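# Transfer plate C15 from nest N1 into nest N3

## Task

Carry plate C15 from nest N1 and set it in the landing nest N3, lying flat within N3's locators with its well A1 at N3's corner labelled A1. Dropping it a few millimetres onto N3 is acceptable, but a much higher drop there fails. Plate C51 has to finish where it began, on N2. The result only counts if it holds without the robot's help, so release the plate and move the gripper away at the end.

## Robot and tools

Robot: a single six-joint arm with a two-finger gripper, driven in a physics simulation. Its joints, in column order, are waist, shoulder, elbow, wrist pitch, wrist yaw and wrist roll, followed by the gripper opening. The base may sit at a slight tilt to the table. Locating things: on every labelled item, well A1 lies at the labelled short end, in the corner farther from the labelled long side. Each nest has a name sign on the deck beside it.

Scene frame: origin on the table surface straight under the arm base, +z up, +y to the left when facing along +x. Joint readings are in rad and rad/s; the last entry of Joint positions and Joint velocities is the distance between finger pads in m (0.094 m when fully open).

Tool execute_actions. Argument actions is a list holding at most one item. An empty list sends nothing and just reports the state. An action item is {"rows": [...], "steps": n} with n from 1 to 15 (default 15); each step is 1/30 s. Each row gives one step; if rows run out before steps, the final row keeps being used. A wait item is {"steps": n} without rows, n up to 300; it returns once n steps have elapsed since the previous result, with your reply time included in that count. Optional pictures (boolean) controls whether camera images come back; by default they do. A refused call moves nothing.

A row is 7 numbers, each between -1 and 1. The first six are joint offsets, not targets: they are measured from the joint angles in the most recent result that lists them (or, before any such result in the scene and for later calls within one reply, from where the arm is when the action begins), never from the preceding row. Scale: 1.0 equals 1.202 rad for the waist, 1.258 shoulder, 1.238 elbow, 2.073 wrist pitch, 2.022 for both wrist yaw and wrist roll. Stated joint ranges (rad): waist -2.618 to 3.054, shoulder 0.000 to 3.142, elbow 0.000 to 3.142, wrist pitch -1.571 to 1.571, wrist yaw -1.571 to 1.571, wrist roll -2.094 to 2.094. A request exceeding an end by over 0.036 rad is refused; true ends may differ from these by up to 0.036 rad either way, and an overshooting request is clipped there, reported as "joint sent to its limit" (possibly referring to an earlier, still-running action). Absence of that line does not prove there is room left. The seventh number is the gripper opening as an absolute value: +1 fully open, -1 closed.

Motion limits: each step the target sent to a joint stays within a lead of its measured angle: 0.202 rad waist, 0.258 shoulder, 0.238 elbow, 0.573 wrist pitch, 0.522 wrist yaw and roll. If targets would shift the gripper over 70 mm from where it is, all are pulled back toward the measured angles. Big moves therefore need several calls.

Holding pose: all-zero offsets can let the arm droop a little more each time. To keep it steady, in a reply's first call send offsets that return joints to the angles you want, then zeros in later calls, increasing the correction when a joint still lags. Zeros are not a wait; they drive back to the reference angles. Between calls the arm keeps heading to your last target until it nearly stops or a step is HELD; fingers still in motion continue.

Result lines: grip_measured is the finger opening on the command scale (readings may be off by about 1 mm, consistently). To grip, command below grip_measured: roughly 0.03 less for a firm hold, less of a gap for a gentler one. Pad force tops out near 50 to 62 N (less for parts under about 2 mm thick; first contact can spike). "joint command not followed" means the clearance check altered or blocked targets (mounts and posts count as arm). HELD marks steps where your row, wholly or partly, was not sent. Joint torques list total drive output per joint, with fixed offsets, scale and noise; friction can mimic or mask load. MOTOR HOT appears from 75 °C; at 90 °C the arm halts for 10 s, and at 100 °C the motors and gripper go limp and the arm drops; these show as OVER-TEMPERATURE FAULT. Avoid holding loads longer than needed.

Tool zoom_image: camera is one of cam_head_left (896x504), cam_head_right (896x504), cam_wrist (616x616); region is [x0, y0, x1, y1] in that image's pixels from the top-left, no larger than 504 by 504. It magnifies the camera's latest full image.

Tool finished_scene: argument scene is the current scene's number. Replying with no tool call ends everything.

Suggested order: look, find N1, N2, N3 and the plates' A1 corners, open the gripper, descend over C15, close to grip, lift clear, carry and rotate so A1 matches N3's A1 corner, lower until nearly touching, open, then raise away and finish. Avoid knocking C51, dropping from height, pressing hard into the deck, or pushing anything off the table, which ends the scene. Smooth, quick, low-effort motion is better.

Each tool is called after "Request:" as name([rows], argument=value, ...), one row to a line, values as JSON.

## Session

Request:
execute_actions(actions=[])

Scene clock: 0.00 s of 6000.00 s.
grip_measured=+1.000
Joint positions: [ 0.659  1.761  1.903 -1.209  0.463 -0.796  0.094]
Joint velocities: [ 0.017 -0.017 -0.002  0.007 -0.022 -0.007  0.   ]
Joint torques (N m, as the arm reports them, + toward a larger angle): no reading
Motor temperatures (°C, as the motors report them): [27 26 27 27 26 26]

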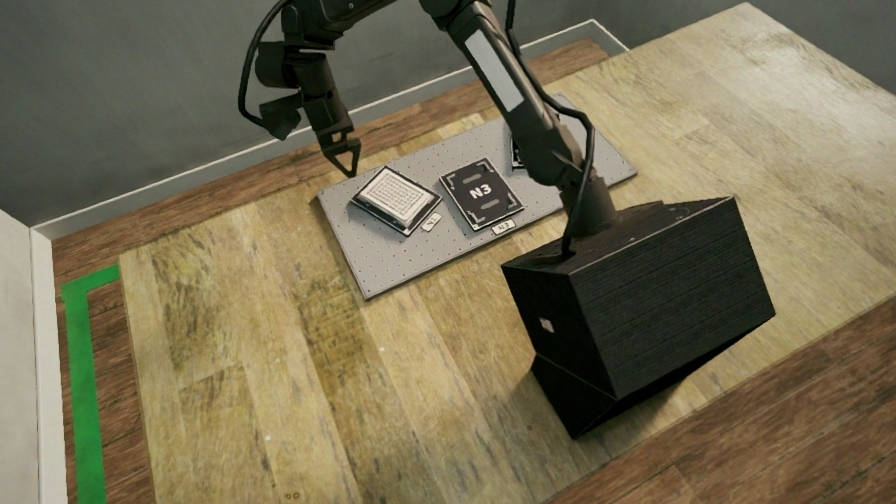

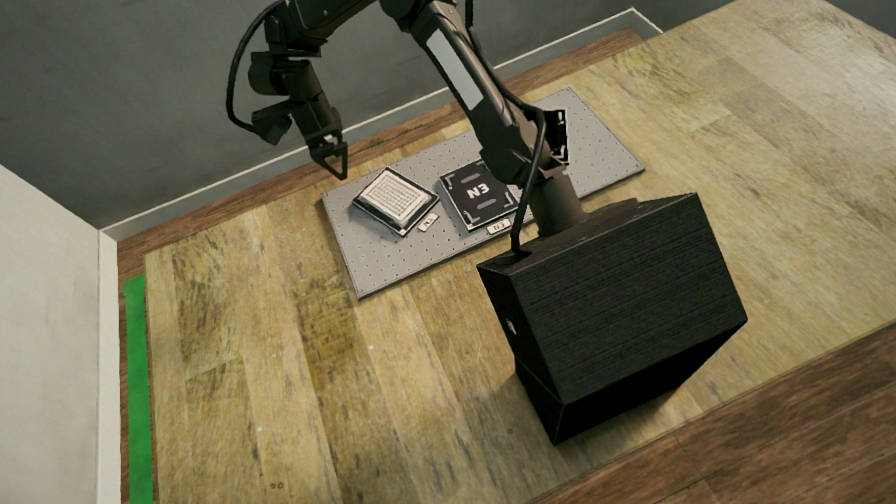

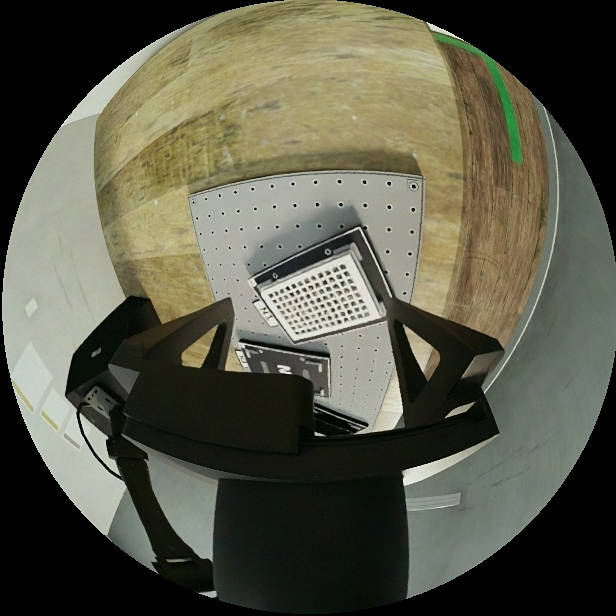

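Request:
zoom_image(camera="cam_head_left", region=[220, 0, 660, 300])

Request:
zoom_image(camera="cam_wrist", region=[180, 180, 460, 460])

Region (220, 0, 660, 300) of cam_head_left's 896x504 image, scaled by 1.145, with more detail than that image has; it fills the top 344 rows of this view, and the rest is white.

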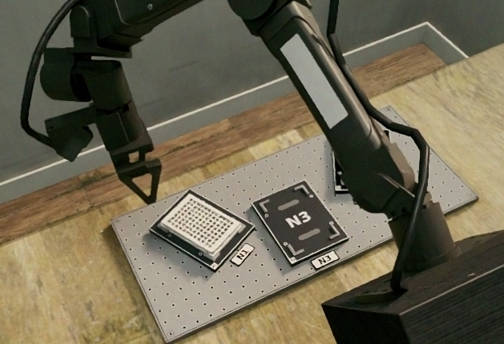

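Region (180, 180, 460, 460) of cam_wrist's 616x616 image, scaled by 1.800, with more detail than that image has.

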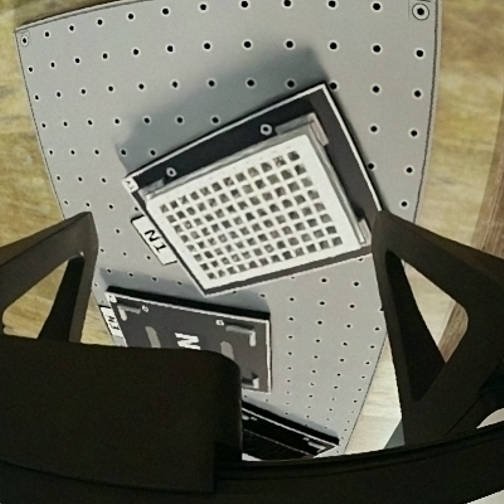

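Request:
execute_actions([
  {"rows":[[0,0.12,0,0,0,0,1]]},
])

Scene clock: 33.50 s of 6000.00 s.
grip_measured=+1.000
Joint positions: [ 0.653  1.935  1.894 -1.205  0.471 -0.796  0.094]
Joint velocities: [ 0.007 -0.09  -0.002  0.022 -0.037 -0.007  0.   ]
Joint torques (N m, as the arm reports them, + toward a larger angle): [  6.26 -12.85   4.1   -0.64  -0.18   0.01]
Motor temperatures (°C, as the motors report them): [29 32 28 27 26 26]
Steps of this call (steps 1 to 90: nothing new was sent; then 30.00 s passed at rest; steps 91 to 105: all 15 steps of this action). Readings (joint positions):
91: [0.659 1.774 1.905 -1.212 0.465 -0.796]
92: [0.659 1.792 1.913 -1.210 0.469 -0.796]
94: [0.656 1.849 1.914 -1.204 0.471 -0.796]
98: [0.653 1.941 1.900 -1.203 0.471 -0.796]
105: the state above

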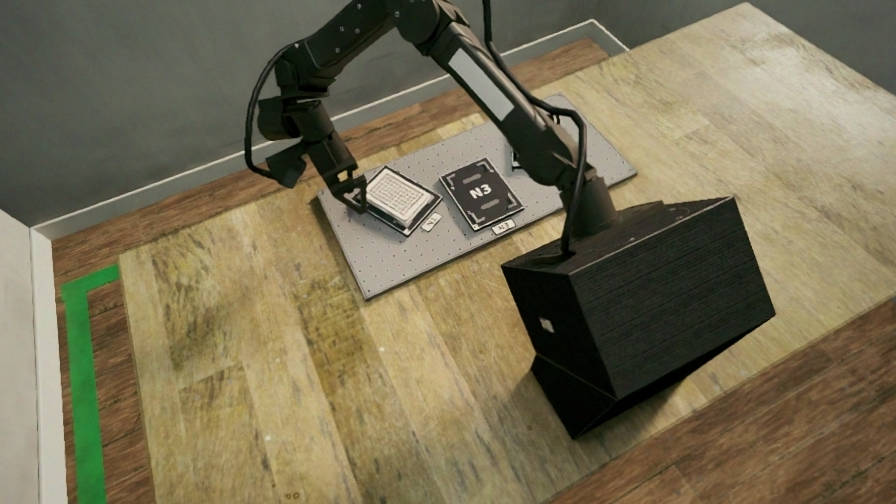

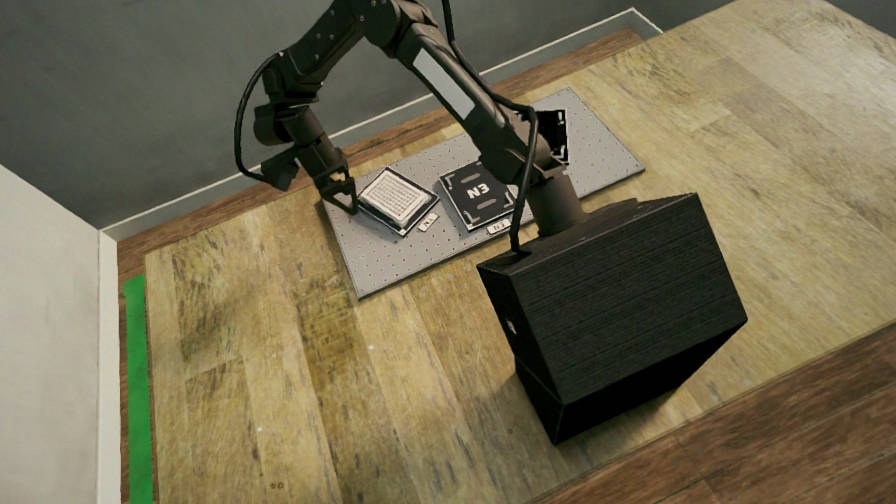

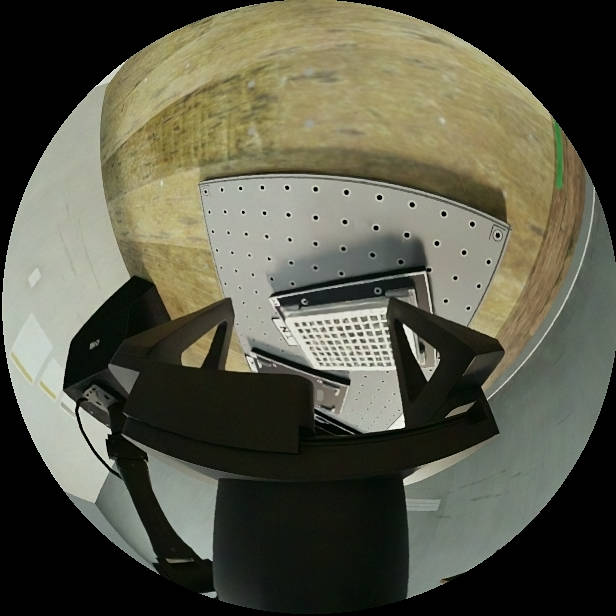

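Request:
execute_actions([
  {"rows":[[0,-0.1,0,0,0,0.565,1]],"steps":15},
])

Request:
execute_actions([
  {"steps":20},
])

Scene clock: 69.50 s of 6000.00 s.
grip_measured=+1.000
Joint positions: [ 0.647  1.809  1.884 -1.207  0.475  0.264  0.094]
Joint velocities: [-0.012  0.002  0.007 -0.066  0.007  0.505  0.   ]
Joint torques (N m, as the arm reports them, + toward a larger angle): [  5.55 -11.18   4.52  -0.45  -0.15   0.08]
Motor temperatures (°C, as the motors report them): [30 35 28 28 26 26]
Steps of this call (steps 1 to 15: the robot went on to your last target; steps 16 to 90: nothing new was sent; then 32.50 s passed at rest; steps 91 to 105: all 15 steps of this action). Readings (joint positions):
91: [0.653 1.923 1.891 -1.204 0.471 -0.727]
92: [0.653 1.911 1.885 -1.205 0.471 -0.627]
94: [0.650 1.873 1.884 -1.207 0.471 -0.430]
98: [0.647 1.811 1.884 -1.207 0.474 -0.042]
105: the state above

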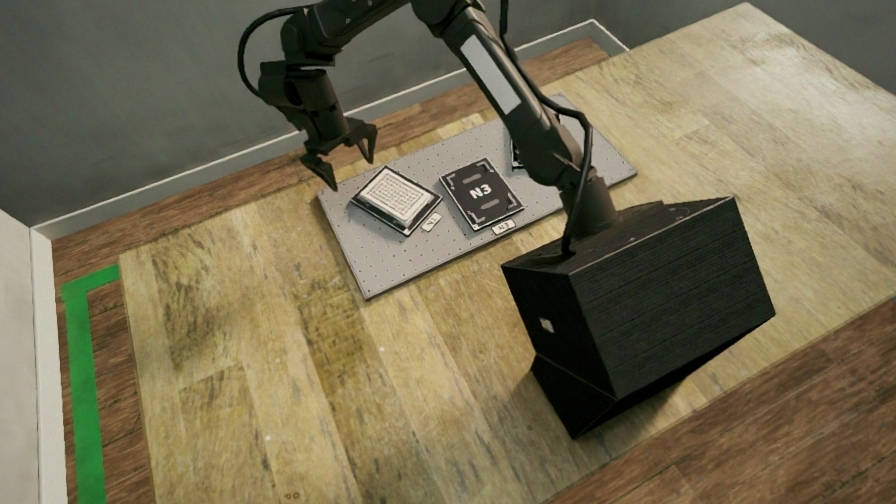

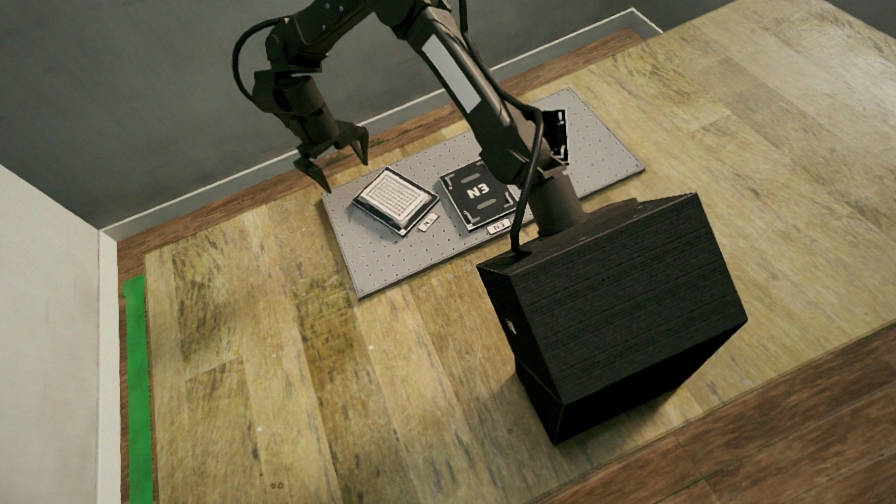

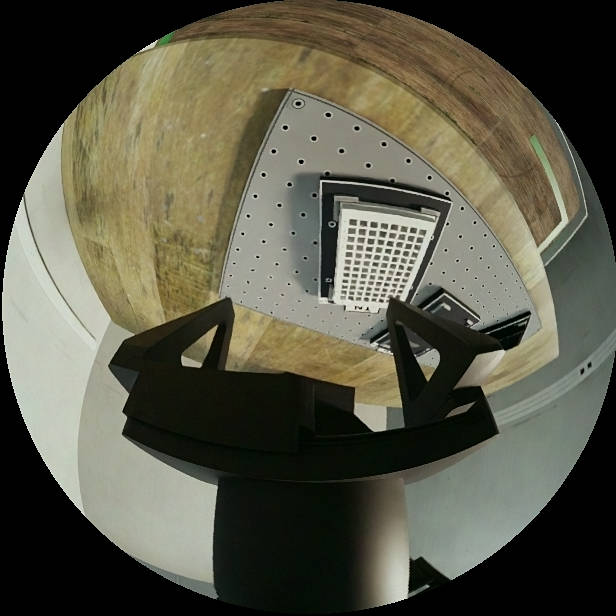

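Scene clock: 70.17 s of 6000.00 s.
grip_measured=+1.000
Joint positions: [ 0.647  1.809  1.884 -1.207  0.475  0.342  0.094]
Joint velocities: [ 0.002  0.007  0.007  0.007 -0.066  0.066  0.   ]
Joint torques (N m, as the arm reports them, + toward a larger angle): [  5.32 -10.98   4.4   -0.41  -0.16   0.06]
Motor temperatures (°C, as the motors report them): [30 35 28 28 26 26]
Steps of this call (steps 1 to 20: the robot went on to your last target). Readings (joint positions):
1: [0.647 1.809 1.884 -1.207 0.475 0.280]
2: [0.647 1.809 1.884 -1.207 0.475 0.292]
4: [0.647 1.809 1.884 -1.207 0.475 0.311]
8: [0.647 1.809 1.884 -1.207 0.475 0.329]
20: the state above

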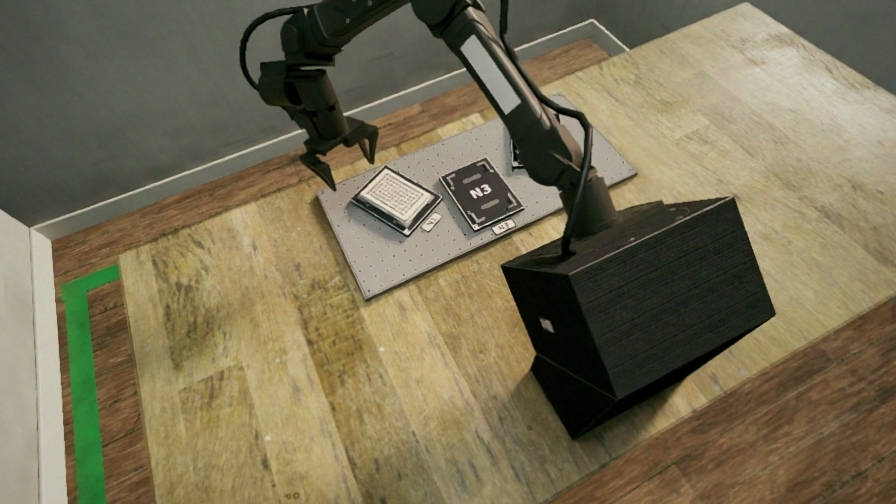

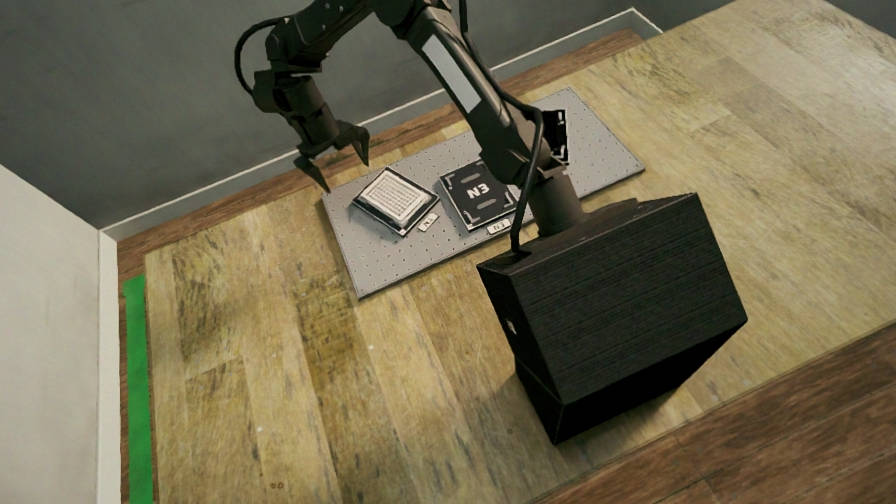

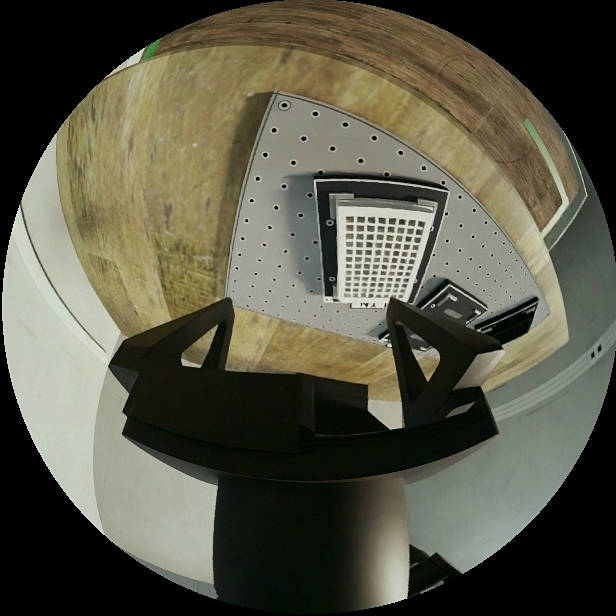

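Request:
zoom_image(camera="cam_wrist", region=[280, 150, 560, 370])

Request:
zoom_image(camera="cam_head_left", region=[340, 120, 580, 250])

Region (280, 150, 560, 370) of cam_wrist's 616x616 image, scaled by 1.800, with more detail than that image has; it fills the top 396 rows of this view, and the rest is white.

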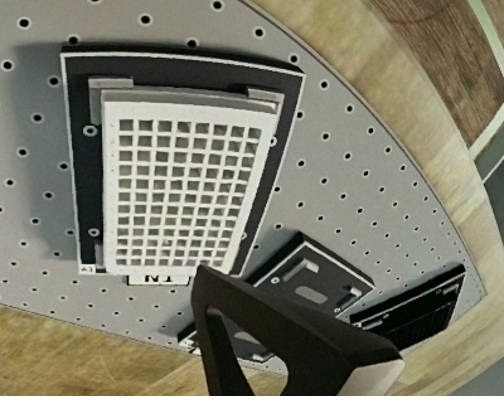

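Region (340, 120, 580, 250) of cam_head_left's 896x504 image, scaled by 2.100, with more detail than that image has; it fills the top 273 rows of this view, and the rest is white.

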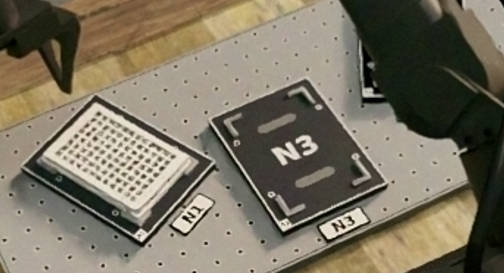

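Request:
zoom_image(camera="cam_head_left", region=[345, 160, 445, 240])

Request:
zoom_image(camera="cam_wrist", region=[300, 170, 460, 320])

Region (345, 160, 445, 240) of cam_head_left's 896x504 image, scaled by 5.040, with more detail than that image has; it fills the top 403 rows of this view, and the rest is white.

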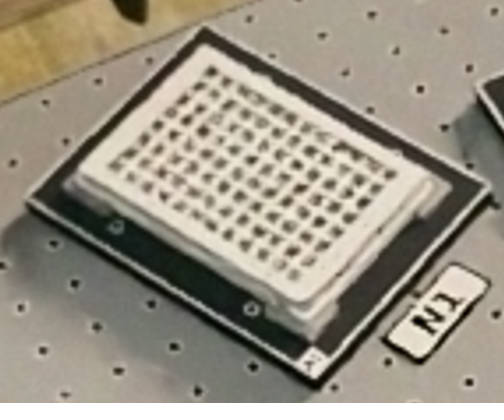

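Region (300, 170, 460, 320) of cam_wrist's 616x616 image, scaled by 3.150, with more detail than that image has; it fills the top 472 rows of this view, and the rest is white.

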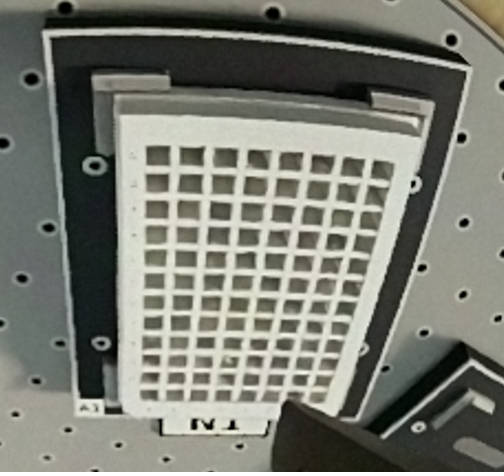

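Request:
execute_actions([
  {"rows":[[-0.164,0.041,0.15,0.003,-0.061,-0.045,1]]},
], pictures=false)

Request:
execute_actions([
  {"steps":15},
])

Scene clock: 130.00 s of 6000.00 s.
grip_measured=+1.000
Joint positions: [ 0.434  1.869  2.047 -1.194  0.364  0.259  0.094]
Joint velocities: [ 0.027 -0.007 -0.007  0.037 -0.081 -0.081  0.   ]
Joint torques (N m, as the arm reports them, + toward a larger angle): [  5.37 -13.73   5.77  -0.5   -0.08  -0.02]
Motor temperatures (°C, as the motors report them): [30 34 29 27 26 26]
Steps of this call (steps 1 to 15: the robot went on to your last target; steps 16 to 90: nothing new was sent; then 56.33 s passed at rest; steps 91 to 105: all 15 steps of this action). Readings (joint positions):
91: [0.630 1.819 1.906 -1.221 0.452 0.330]
92: [0.600 1.839 1.951 -1.230 0.421 0.314]
94: [0.508 1.866 2.018 -1.206 0.393 0.292]
98: [0.404 1.869 2.046 -1.194 0.389 0.274]
105: the state above

Scene clock: 130.50 s of 6000.00 s.
grip_measured=+1.000
Joint positions: [ 0.434  1.869  2.047 -1.194  0.359  0.256  0.094]
Joint velocities: [-0.017 -0.012 -0.012 -0.037  0.051 -0.022  0.   ]
Joint torques (N m, as the arm reports them, + toward a larger angle): [  5.26 -13.77   5.99  -0.52  -0.16  -0.06]
Motor temperatures (°C, as the motors report them): [30 35 29 27 26 26]
Steps of this call (steps 1 to 15: the robot went on to your last target). Readings (joint positions):
1: [0.434 1.869 2.047 -1.194 0.361 0.259]
2: [0.434 1.869 2.047 -1.194 0.360 0.258]
4: [0.434 1.869 2.047 -1.194 0.360 0.258]
8: [0.434 1.869 2.047 -1.194 0.359 0.257]
15: the state above
The arm was judged still, so your last target was given up. Only a new action makes it travel on or press farther. Fingers that are still opening or closing keep moving.

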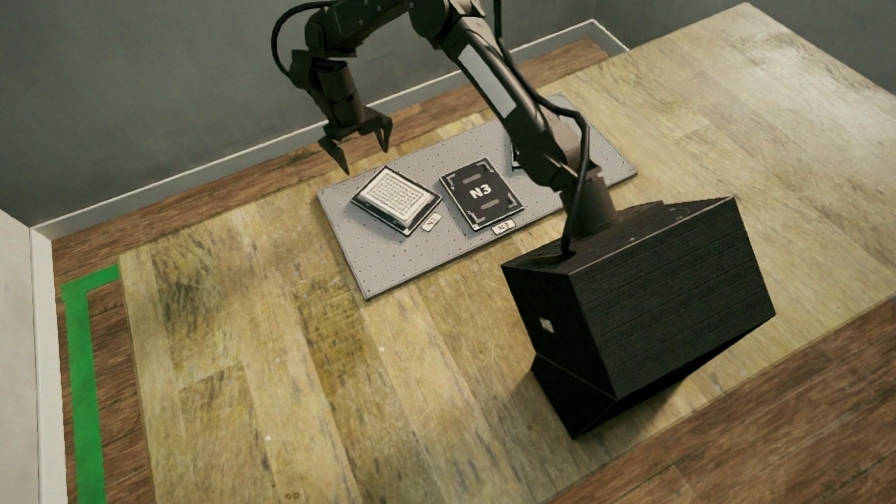

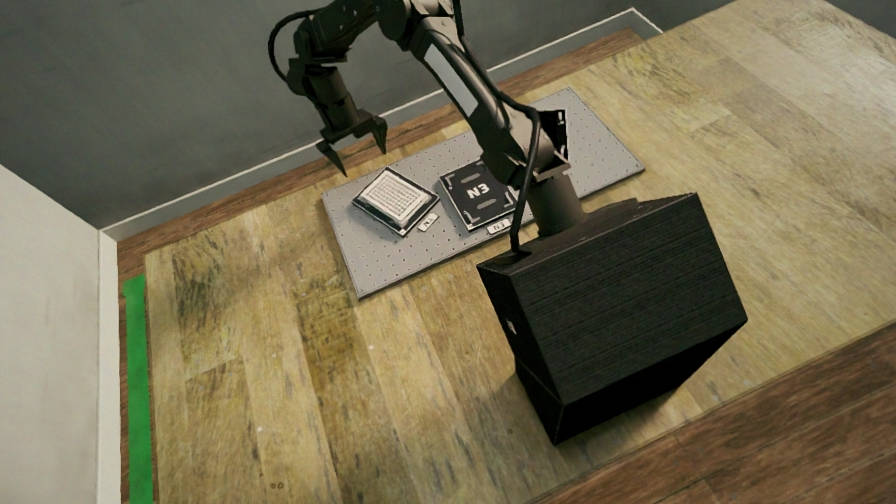

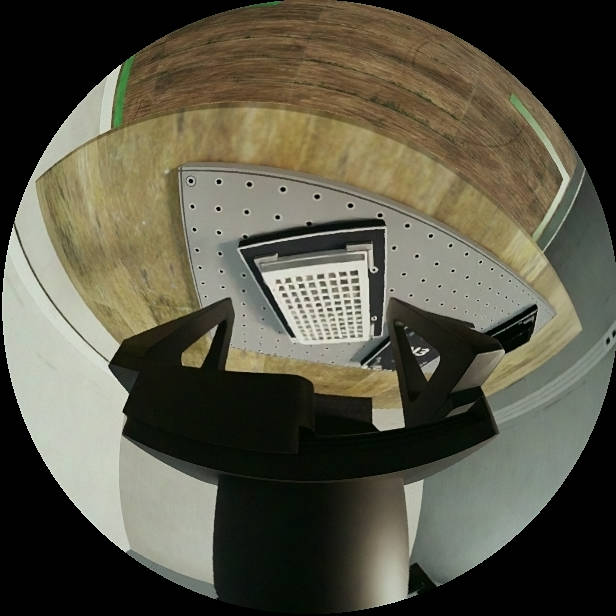

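Request:
execute_actions([
  {"rows":[[-0.035,0.052,-0.101,0.088,0,-0.06,1]]},
], pictures=false)

Request:
execute_actions([
  {"steps":10},
])

Scene clock: 143.20 s of 6000.00 s.
grip_measured=+1.000
Joint positions: [ 0.39   1.943  1.932 -1.062  0.368  0.153  0.094]
Joint velocities: [-0.007 -0.007  0.002 -0.051 -0.037  0.007  0.   ]
Joint torques (N m, as the arm reports them, + toward a larger angle): [  4.71 -13.67   2.92  -0.02  -0.16  -0.2 ]
Motor temperatures (°C, as the motors report them): [30 36 29 28 26 26]
Steps of this call (steps 1 to 90: nothing new was sent; then 9.20 s passed at rest; steps 91 to 105: all 15 steps of this action). Readings (joint positions):
91: [0.431 1.871 2.030 -1.172 0.359 0.241]
92: [0.424 1.871 2.007 -1.135 0.359 0.221]
94: [0.404 1.895 1.967 -1.089 0.359 0.192]
98: [0.394 1.943 1.932 -1.064 0.370 0.163]
105: the state above

Scene clock: 143.53 s of 6000.00 s.
grip_measured=+1.000
Joint positions: [ 0.39   1.943  1.932 -1.062  0.368  0.153  0.094]
Joint velocities: [-0.012 -0.007 -0.022  0.051 -0.051 -0.007  0.   ]
Joint torques (N m, as the arm reports them, + toward a larger angle): [  4.33 -13.65   3.07  -0.05  -0.16  -0.15]
Motor temperatures (°C, as the motors report them): [30 36 29 28 26 26]
Steps of this call (steps 1 to 10: the robot went on to your last target). Readings (joint positions):
1: [0.390 1.943 1.932 -1.062 0.368 0.153]
2: [0.390 1.943 1.932 -1.062 0.368 0.153]
4: [0.390 1.943 1.932 -1.062 0.368 0.153]
8: [0.390 1.943 1.932 -1.062 0.368 0.153]
10: the state above

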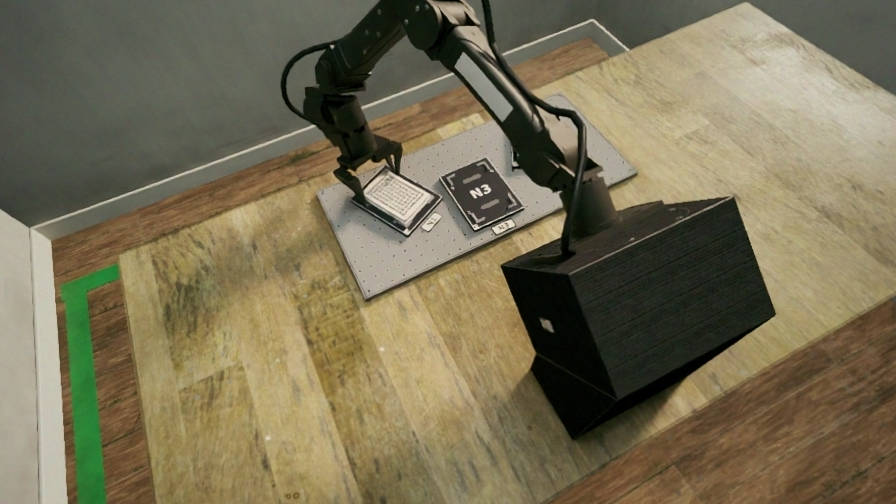

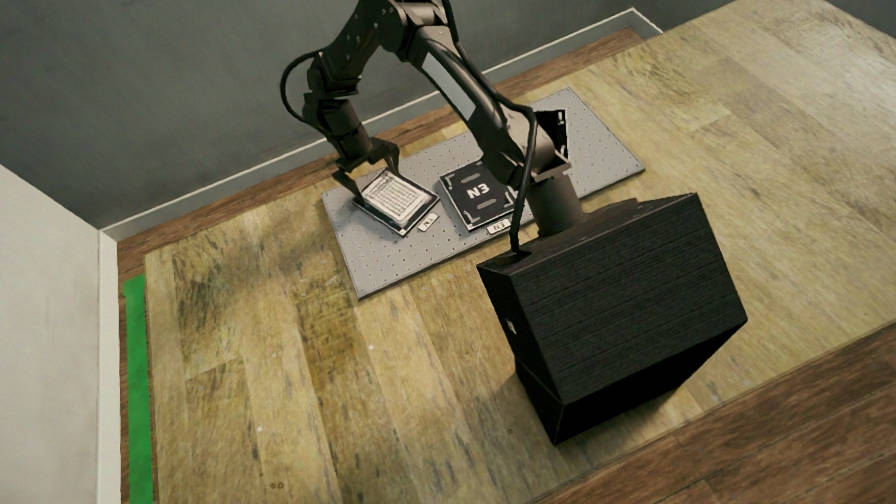

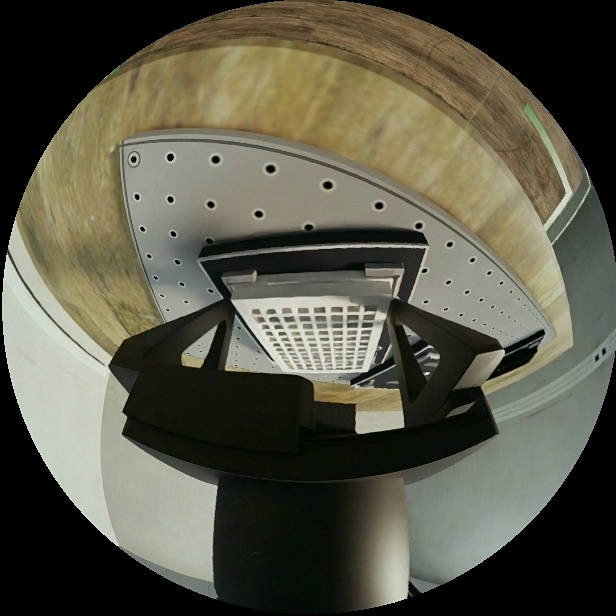

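Request:
execute_actions([
  {"rows":[[0,-0.09,0,0,0,0,1],[0,-0.09,0,0,0,0,1],[0,-0.09,0,0,0,0,1],[0,-0.12,-0.07,0.03,0,0,1],[0,-0.15,-0.13,0.05,0,0,1],[-0.02,-0.18,-0.19,0.07,-0.02,0,1],[-0.02,-0.2,-0.25,0.09,-0.02,0,1],[-0.03,-0.23,-0.3,0.11,-0.03,-0.01,1],[-0.04,-0.25,-0.35,0.12,-0.04,-0.02,1],[-0.047,-0.258,-0.393,0.132,-0.04,-0.02,1]]},
], pictures=false)

Request:
execute_actions([
  {"steps":20},
])

Scene clock: 170.43 s of 6000.00 s.
grip_measured=+1.000
Joint positions: [ 0.326  1.629  1.449 -0.857  0.31   0.126  0.094]
Joint velocities: [-0.007  0.134 -0.159  0.095 -0.066 -0.051  0.   ]
Joint torques (N m, as the arm reports them, + toward a larger angle): [  3.5  -12.88   3.81  -0.07  -0.12  -0.03]
Motor temperatures (°C, as the motors report them): [29 38 28 27 26 26]
Steps of this call (steps 1 to 15: the robot went on to your last target; steps 16 to 90: nothing new was sent; then 23.40 s passed at rest; steps 91 to 105: all 15 steps of this action). Readings (joint positions):
91: [0.390 1.935 1.931 -1.063 0.367 0.153]
92: [0.390 1.924 1.925 -1.064 0.367 0.153]
94: [0.390 1.886 1.911 -1.055 0.367 0.153]
98: [0.377 1.717 1.703 -0.944 0.350 0.151]
105: the state above

Scene clock: 171.10 s of 6000.00 s.
grip_measured=+1.000
Joint positions: [ 0.326  1.633  1.446 -0.805  0.295  0.119  0.094]
Joint velocities: [-0.012 -0.012  0.007 -0.007  0.037  0.037  0.   ]
Joint torques (N m, as the arm reports them, + toward a larger angle): [  3.66 -12.33   3.53  -0.28  -0.18  -0.05]
Motor temperatures (°C, as the motors report them): [29 38 28 27 26 26]
Steps of this call (steps 1 to 20: the robot went on to your last target). Readings (joint positions):
1: [0.326 1.632 1.446 -0.852 0.306 0.125]
2: [0.326 1.633 1.446 -0.846 0.303 0.123]
4: [0.326 1.633 1.446 -0.830 0.300 0.122]
8: [0.326 1.633 1.446 -0.813 0.297 0.120]
20: the state above

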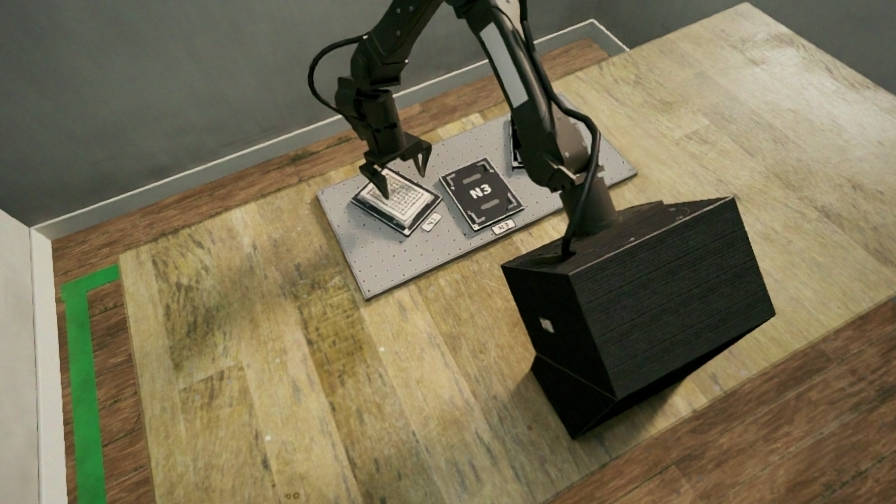

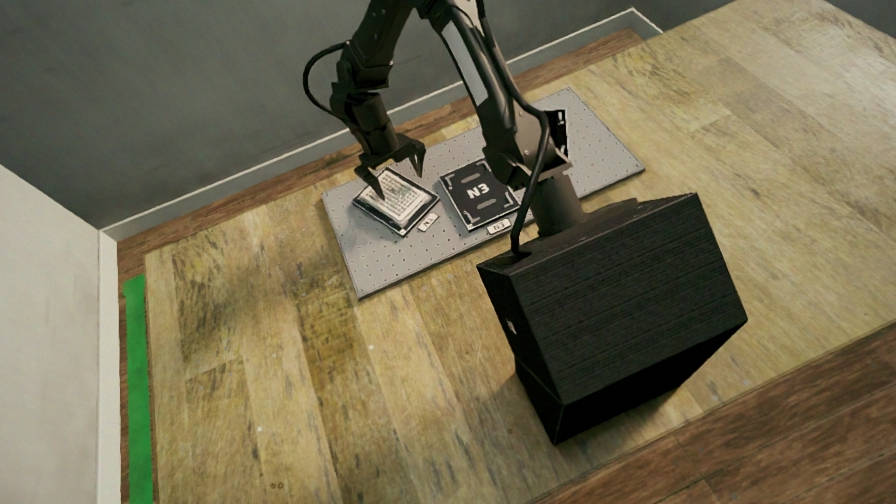

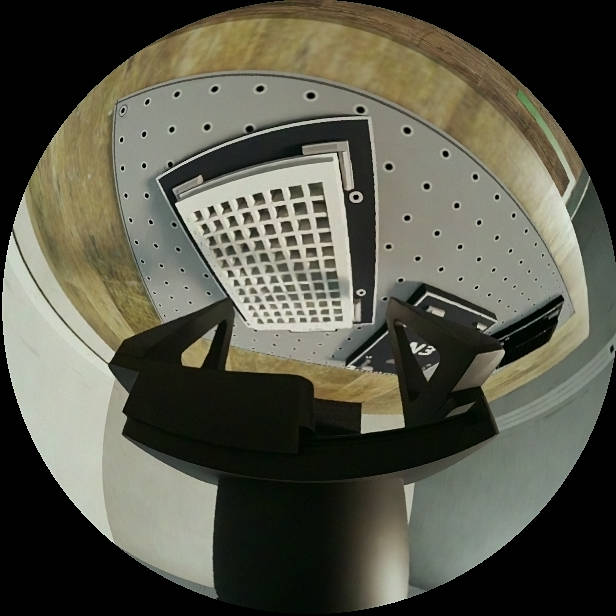

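Request:
execute_actions([
  {"rows":[[0.046,0.003,-0.078,0.052,0.01,-0.035,1]]},
], pictures=false)

Request:
execute_actions([
  {"steps":10},
])

Scene clock: 180.77 s of 6000.00 s.
grip_measured=+1.000
Joint positions: [ 0.369  1.644  1.354 -0.719  0.313  0.057  0.094]
Joint velocities: [ 0.007  0.007 -0.022  0.037 -0.007 -0.022  0.   ]
Joint torques (N m, as the arm reports them, + toward a larger angle): [  4.12 -11.43   2.59  -0.29  -0.08   0.01]
Motor temperatures (°C, as the motors report them): [29 38 28 27 26 26]
Steps of this call (steps 1 to 15: the robot went on to your last target; steps 16 to 90: nothing new was sent; then 6.17 s passed at rest; steps 91 to 105: all 15 steps of this action). Readings (joint positions):
91: [0.330 1.632 1.434 -0.788 0.300 0.110]
92: [0.336 1.630 1.415 -0.764 0.306 0.100]
94: [0.354 1.633 1.380 -0.743 0.307 0.083]
98: [0.369 1.644 1.354 -0.737 0.313 0.065]
105: the state above

Scene clock: 181.10 s of 6000.00 s.
grip_measured=+1.000
Joint positions: [ 0.369  1.644  1.354 -0.716  0.313  0.055  0.094]
Joint velocities: [-0.007  0.017  0.002 -0.037 -0.037 -0.007  0.   ]
Joint torques (N m, as the arm reports them, + toward a larger angle): [  4.17 -11.23   2.53  -0.24  -0.08  -0.06]
Motor temperatures (°C, as the motors report them): [29 38 28 27 26 26]
Steps of this call (steps 1 to 10: the robot went on to your last target). Readings (joint positions):
1: [0.369 1.644 1.354 -0.718 0.313 0.057]
2: [0.369 1.644 1.354 -0.718 0.313 0.056]
4: [0.369 1.644 1.354 -0.717 0.313 0.056]
8: [0.369 1.644 1.354 -0.716 0.313 0.055]
10: the state above

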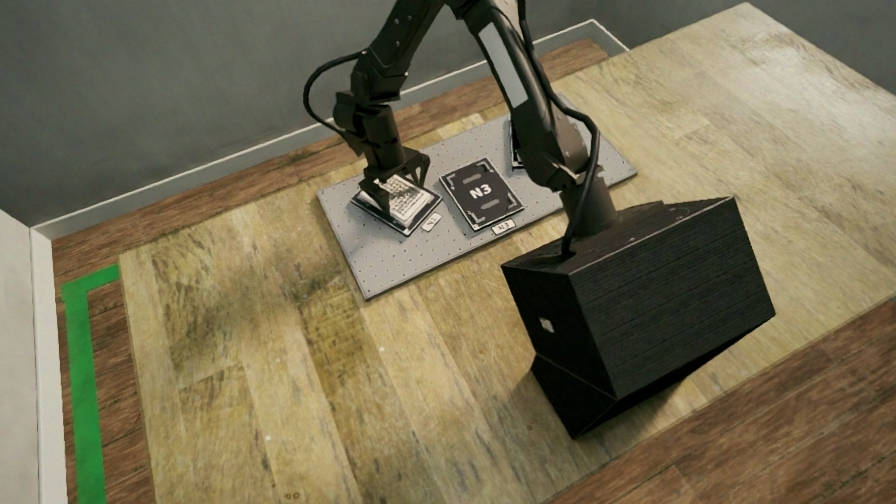

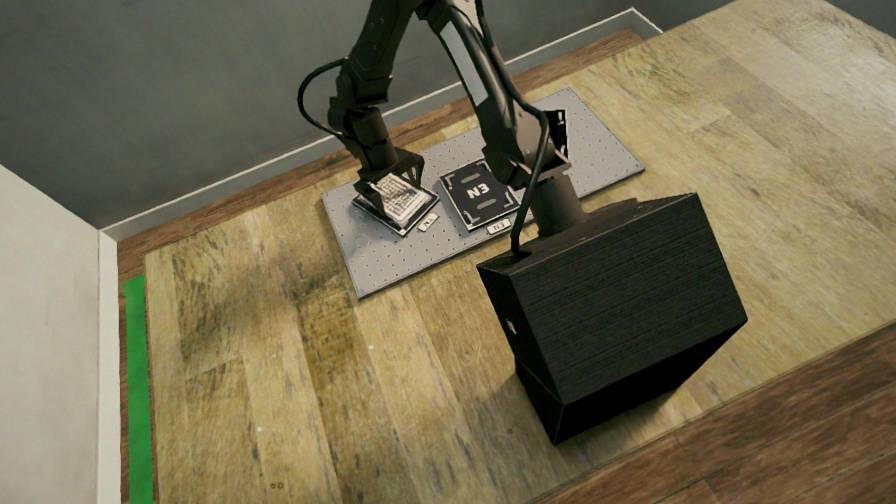

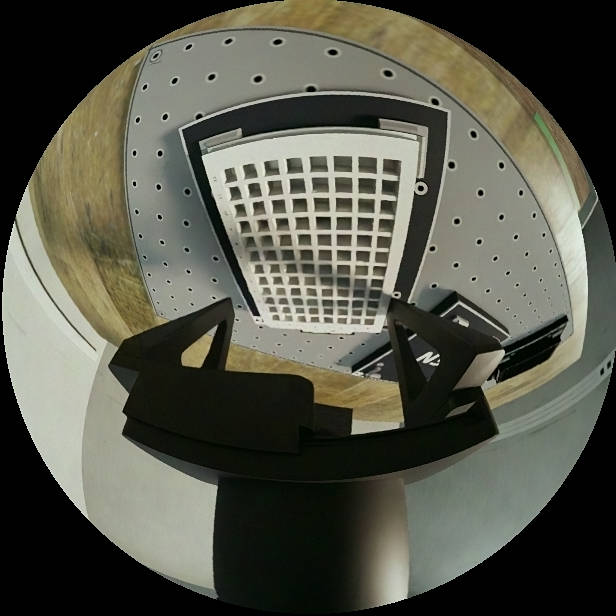

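Request:
zoom_image(camera="cam_head_left", region=[330, 130, 470, 250])

Request:
zoom_image(camera="cam_wrist", region=[200, 200, 430, 360])

Region (330, 130, 470, 250) of cam_head_left's 896x504 image, scaled by 3.600, with more detail than that image has; it fills the top 432 rows of this view, and the rest is white.

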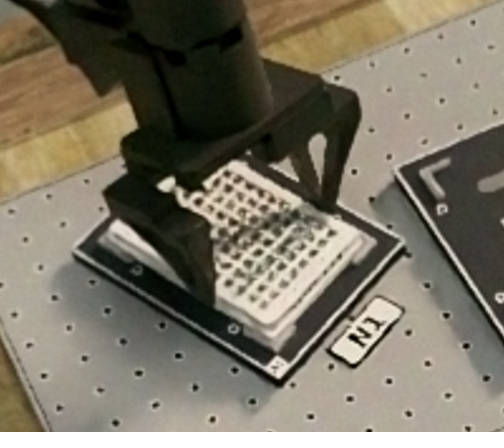

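Region (200, 200, 430, 360) of cam_wrist's 616x616 image, scaled by 2.191, with more detail than that image has; it fills the top 351 rows of this view, and the rest is white.

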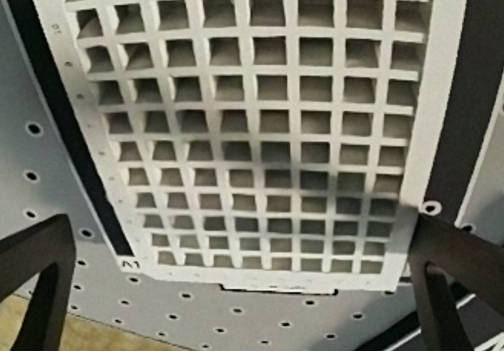

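Request:
execute_actions([
  {"rows":[[-0.013,0,0,0,0,-0.035,1]]},
])

Request:
zoom_image(camera="cam_wrist", region=[170, 100, 450, 360])

Scene clock: 202.23 s of 6000.00 s.
grip_measured=+1.000
Joint positions: [ 0.352  1.644  1.354 -0.715  0.313 -0.006  0.094]
Joint velocities: [-0.007  0.022  0.007 -0.051 -0.022 -0.007  0.   ]
Joint torques (N m, as the arm reports them, + toward a larger angle): [  3.05 -10.63   2.9   -0.44  -0.09  -0.04]
Motor temperatures (°C, as the motors report them): [29 37 28 27 26 26]
Steps of this call (steps 1 to 15: the robot went on to your last target; steps 16 to 90: nothing new was sent; then 17.63 s passed at rest; steps 91 to 105: all 15 steps of this action). Readings (joint positions):
91: [0.367 1.644 1.354 -0.715 0.313 0.046]
92: [0.365 1.644 1.354 -0.715 0.313 0.035]
94: [0.358 1.644 1.354 -0.715 0.313 0.019]
98: [0.352 1.644 1.354 -0.715 0.313 0.003]
105: the state above

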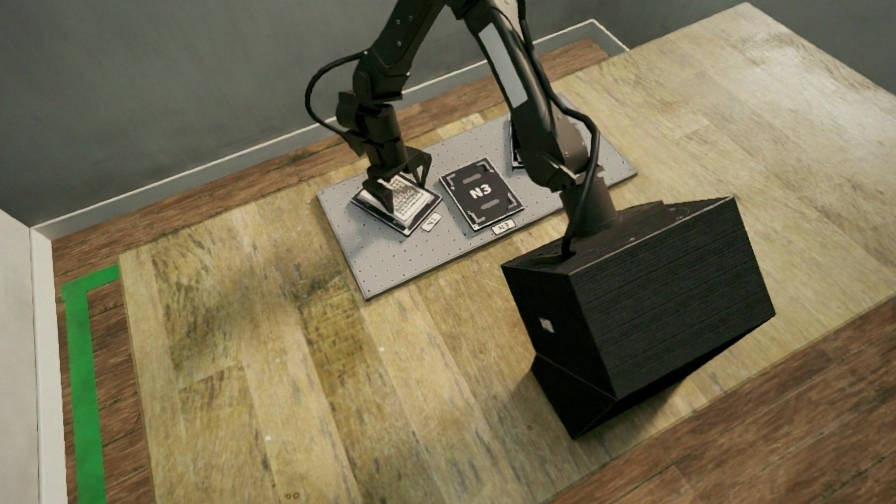

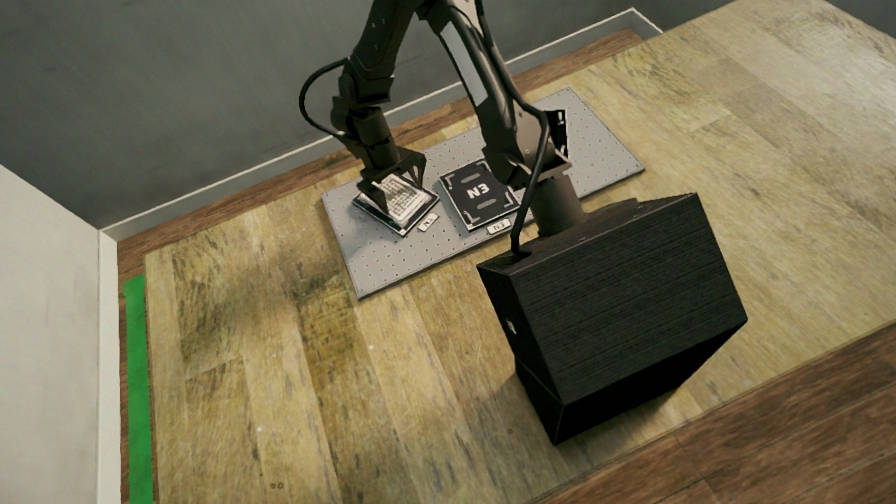

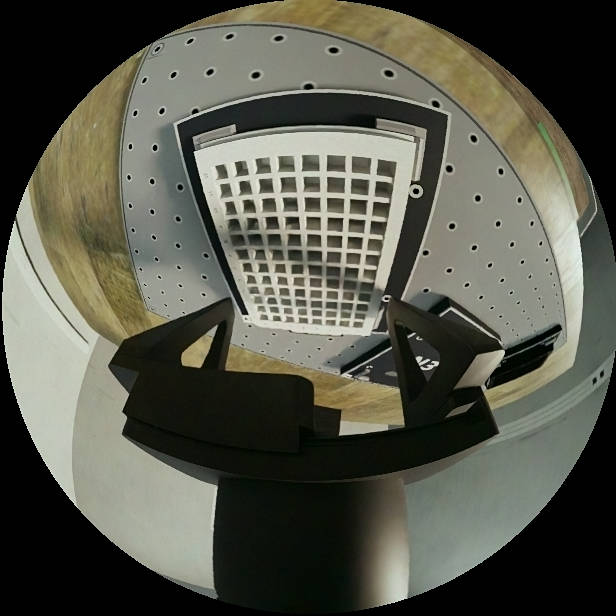

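Region (170, 100, 450, 360) of cam_wrist's 616x616 image, scaled by 1.800, with more detail than that image has; it fills the top 468 rows of this view, and the rest is white.

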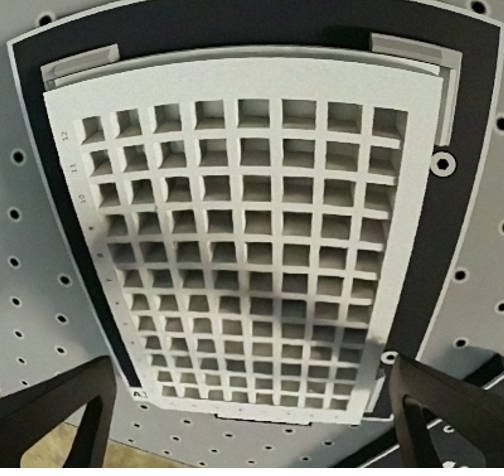

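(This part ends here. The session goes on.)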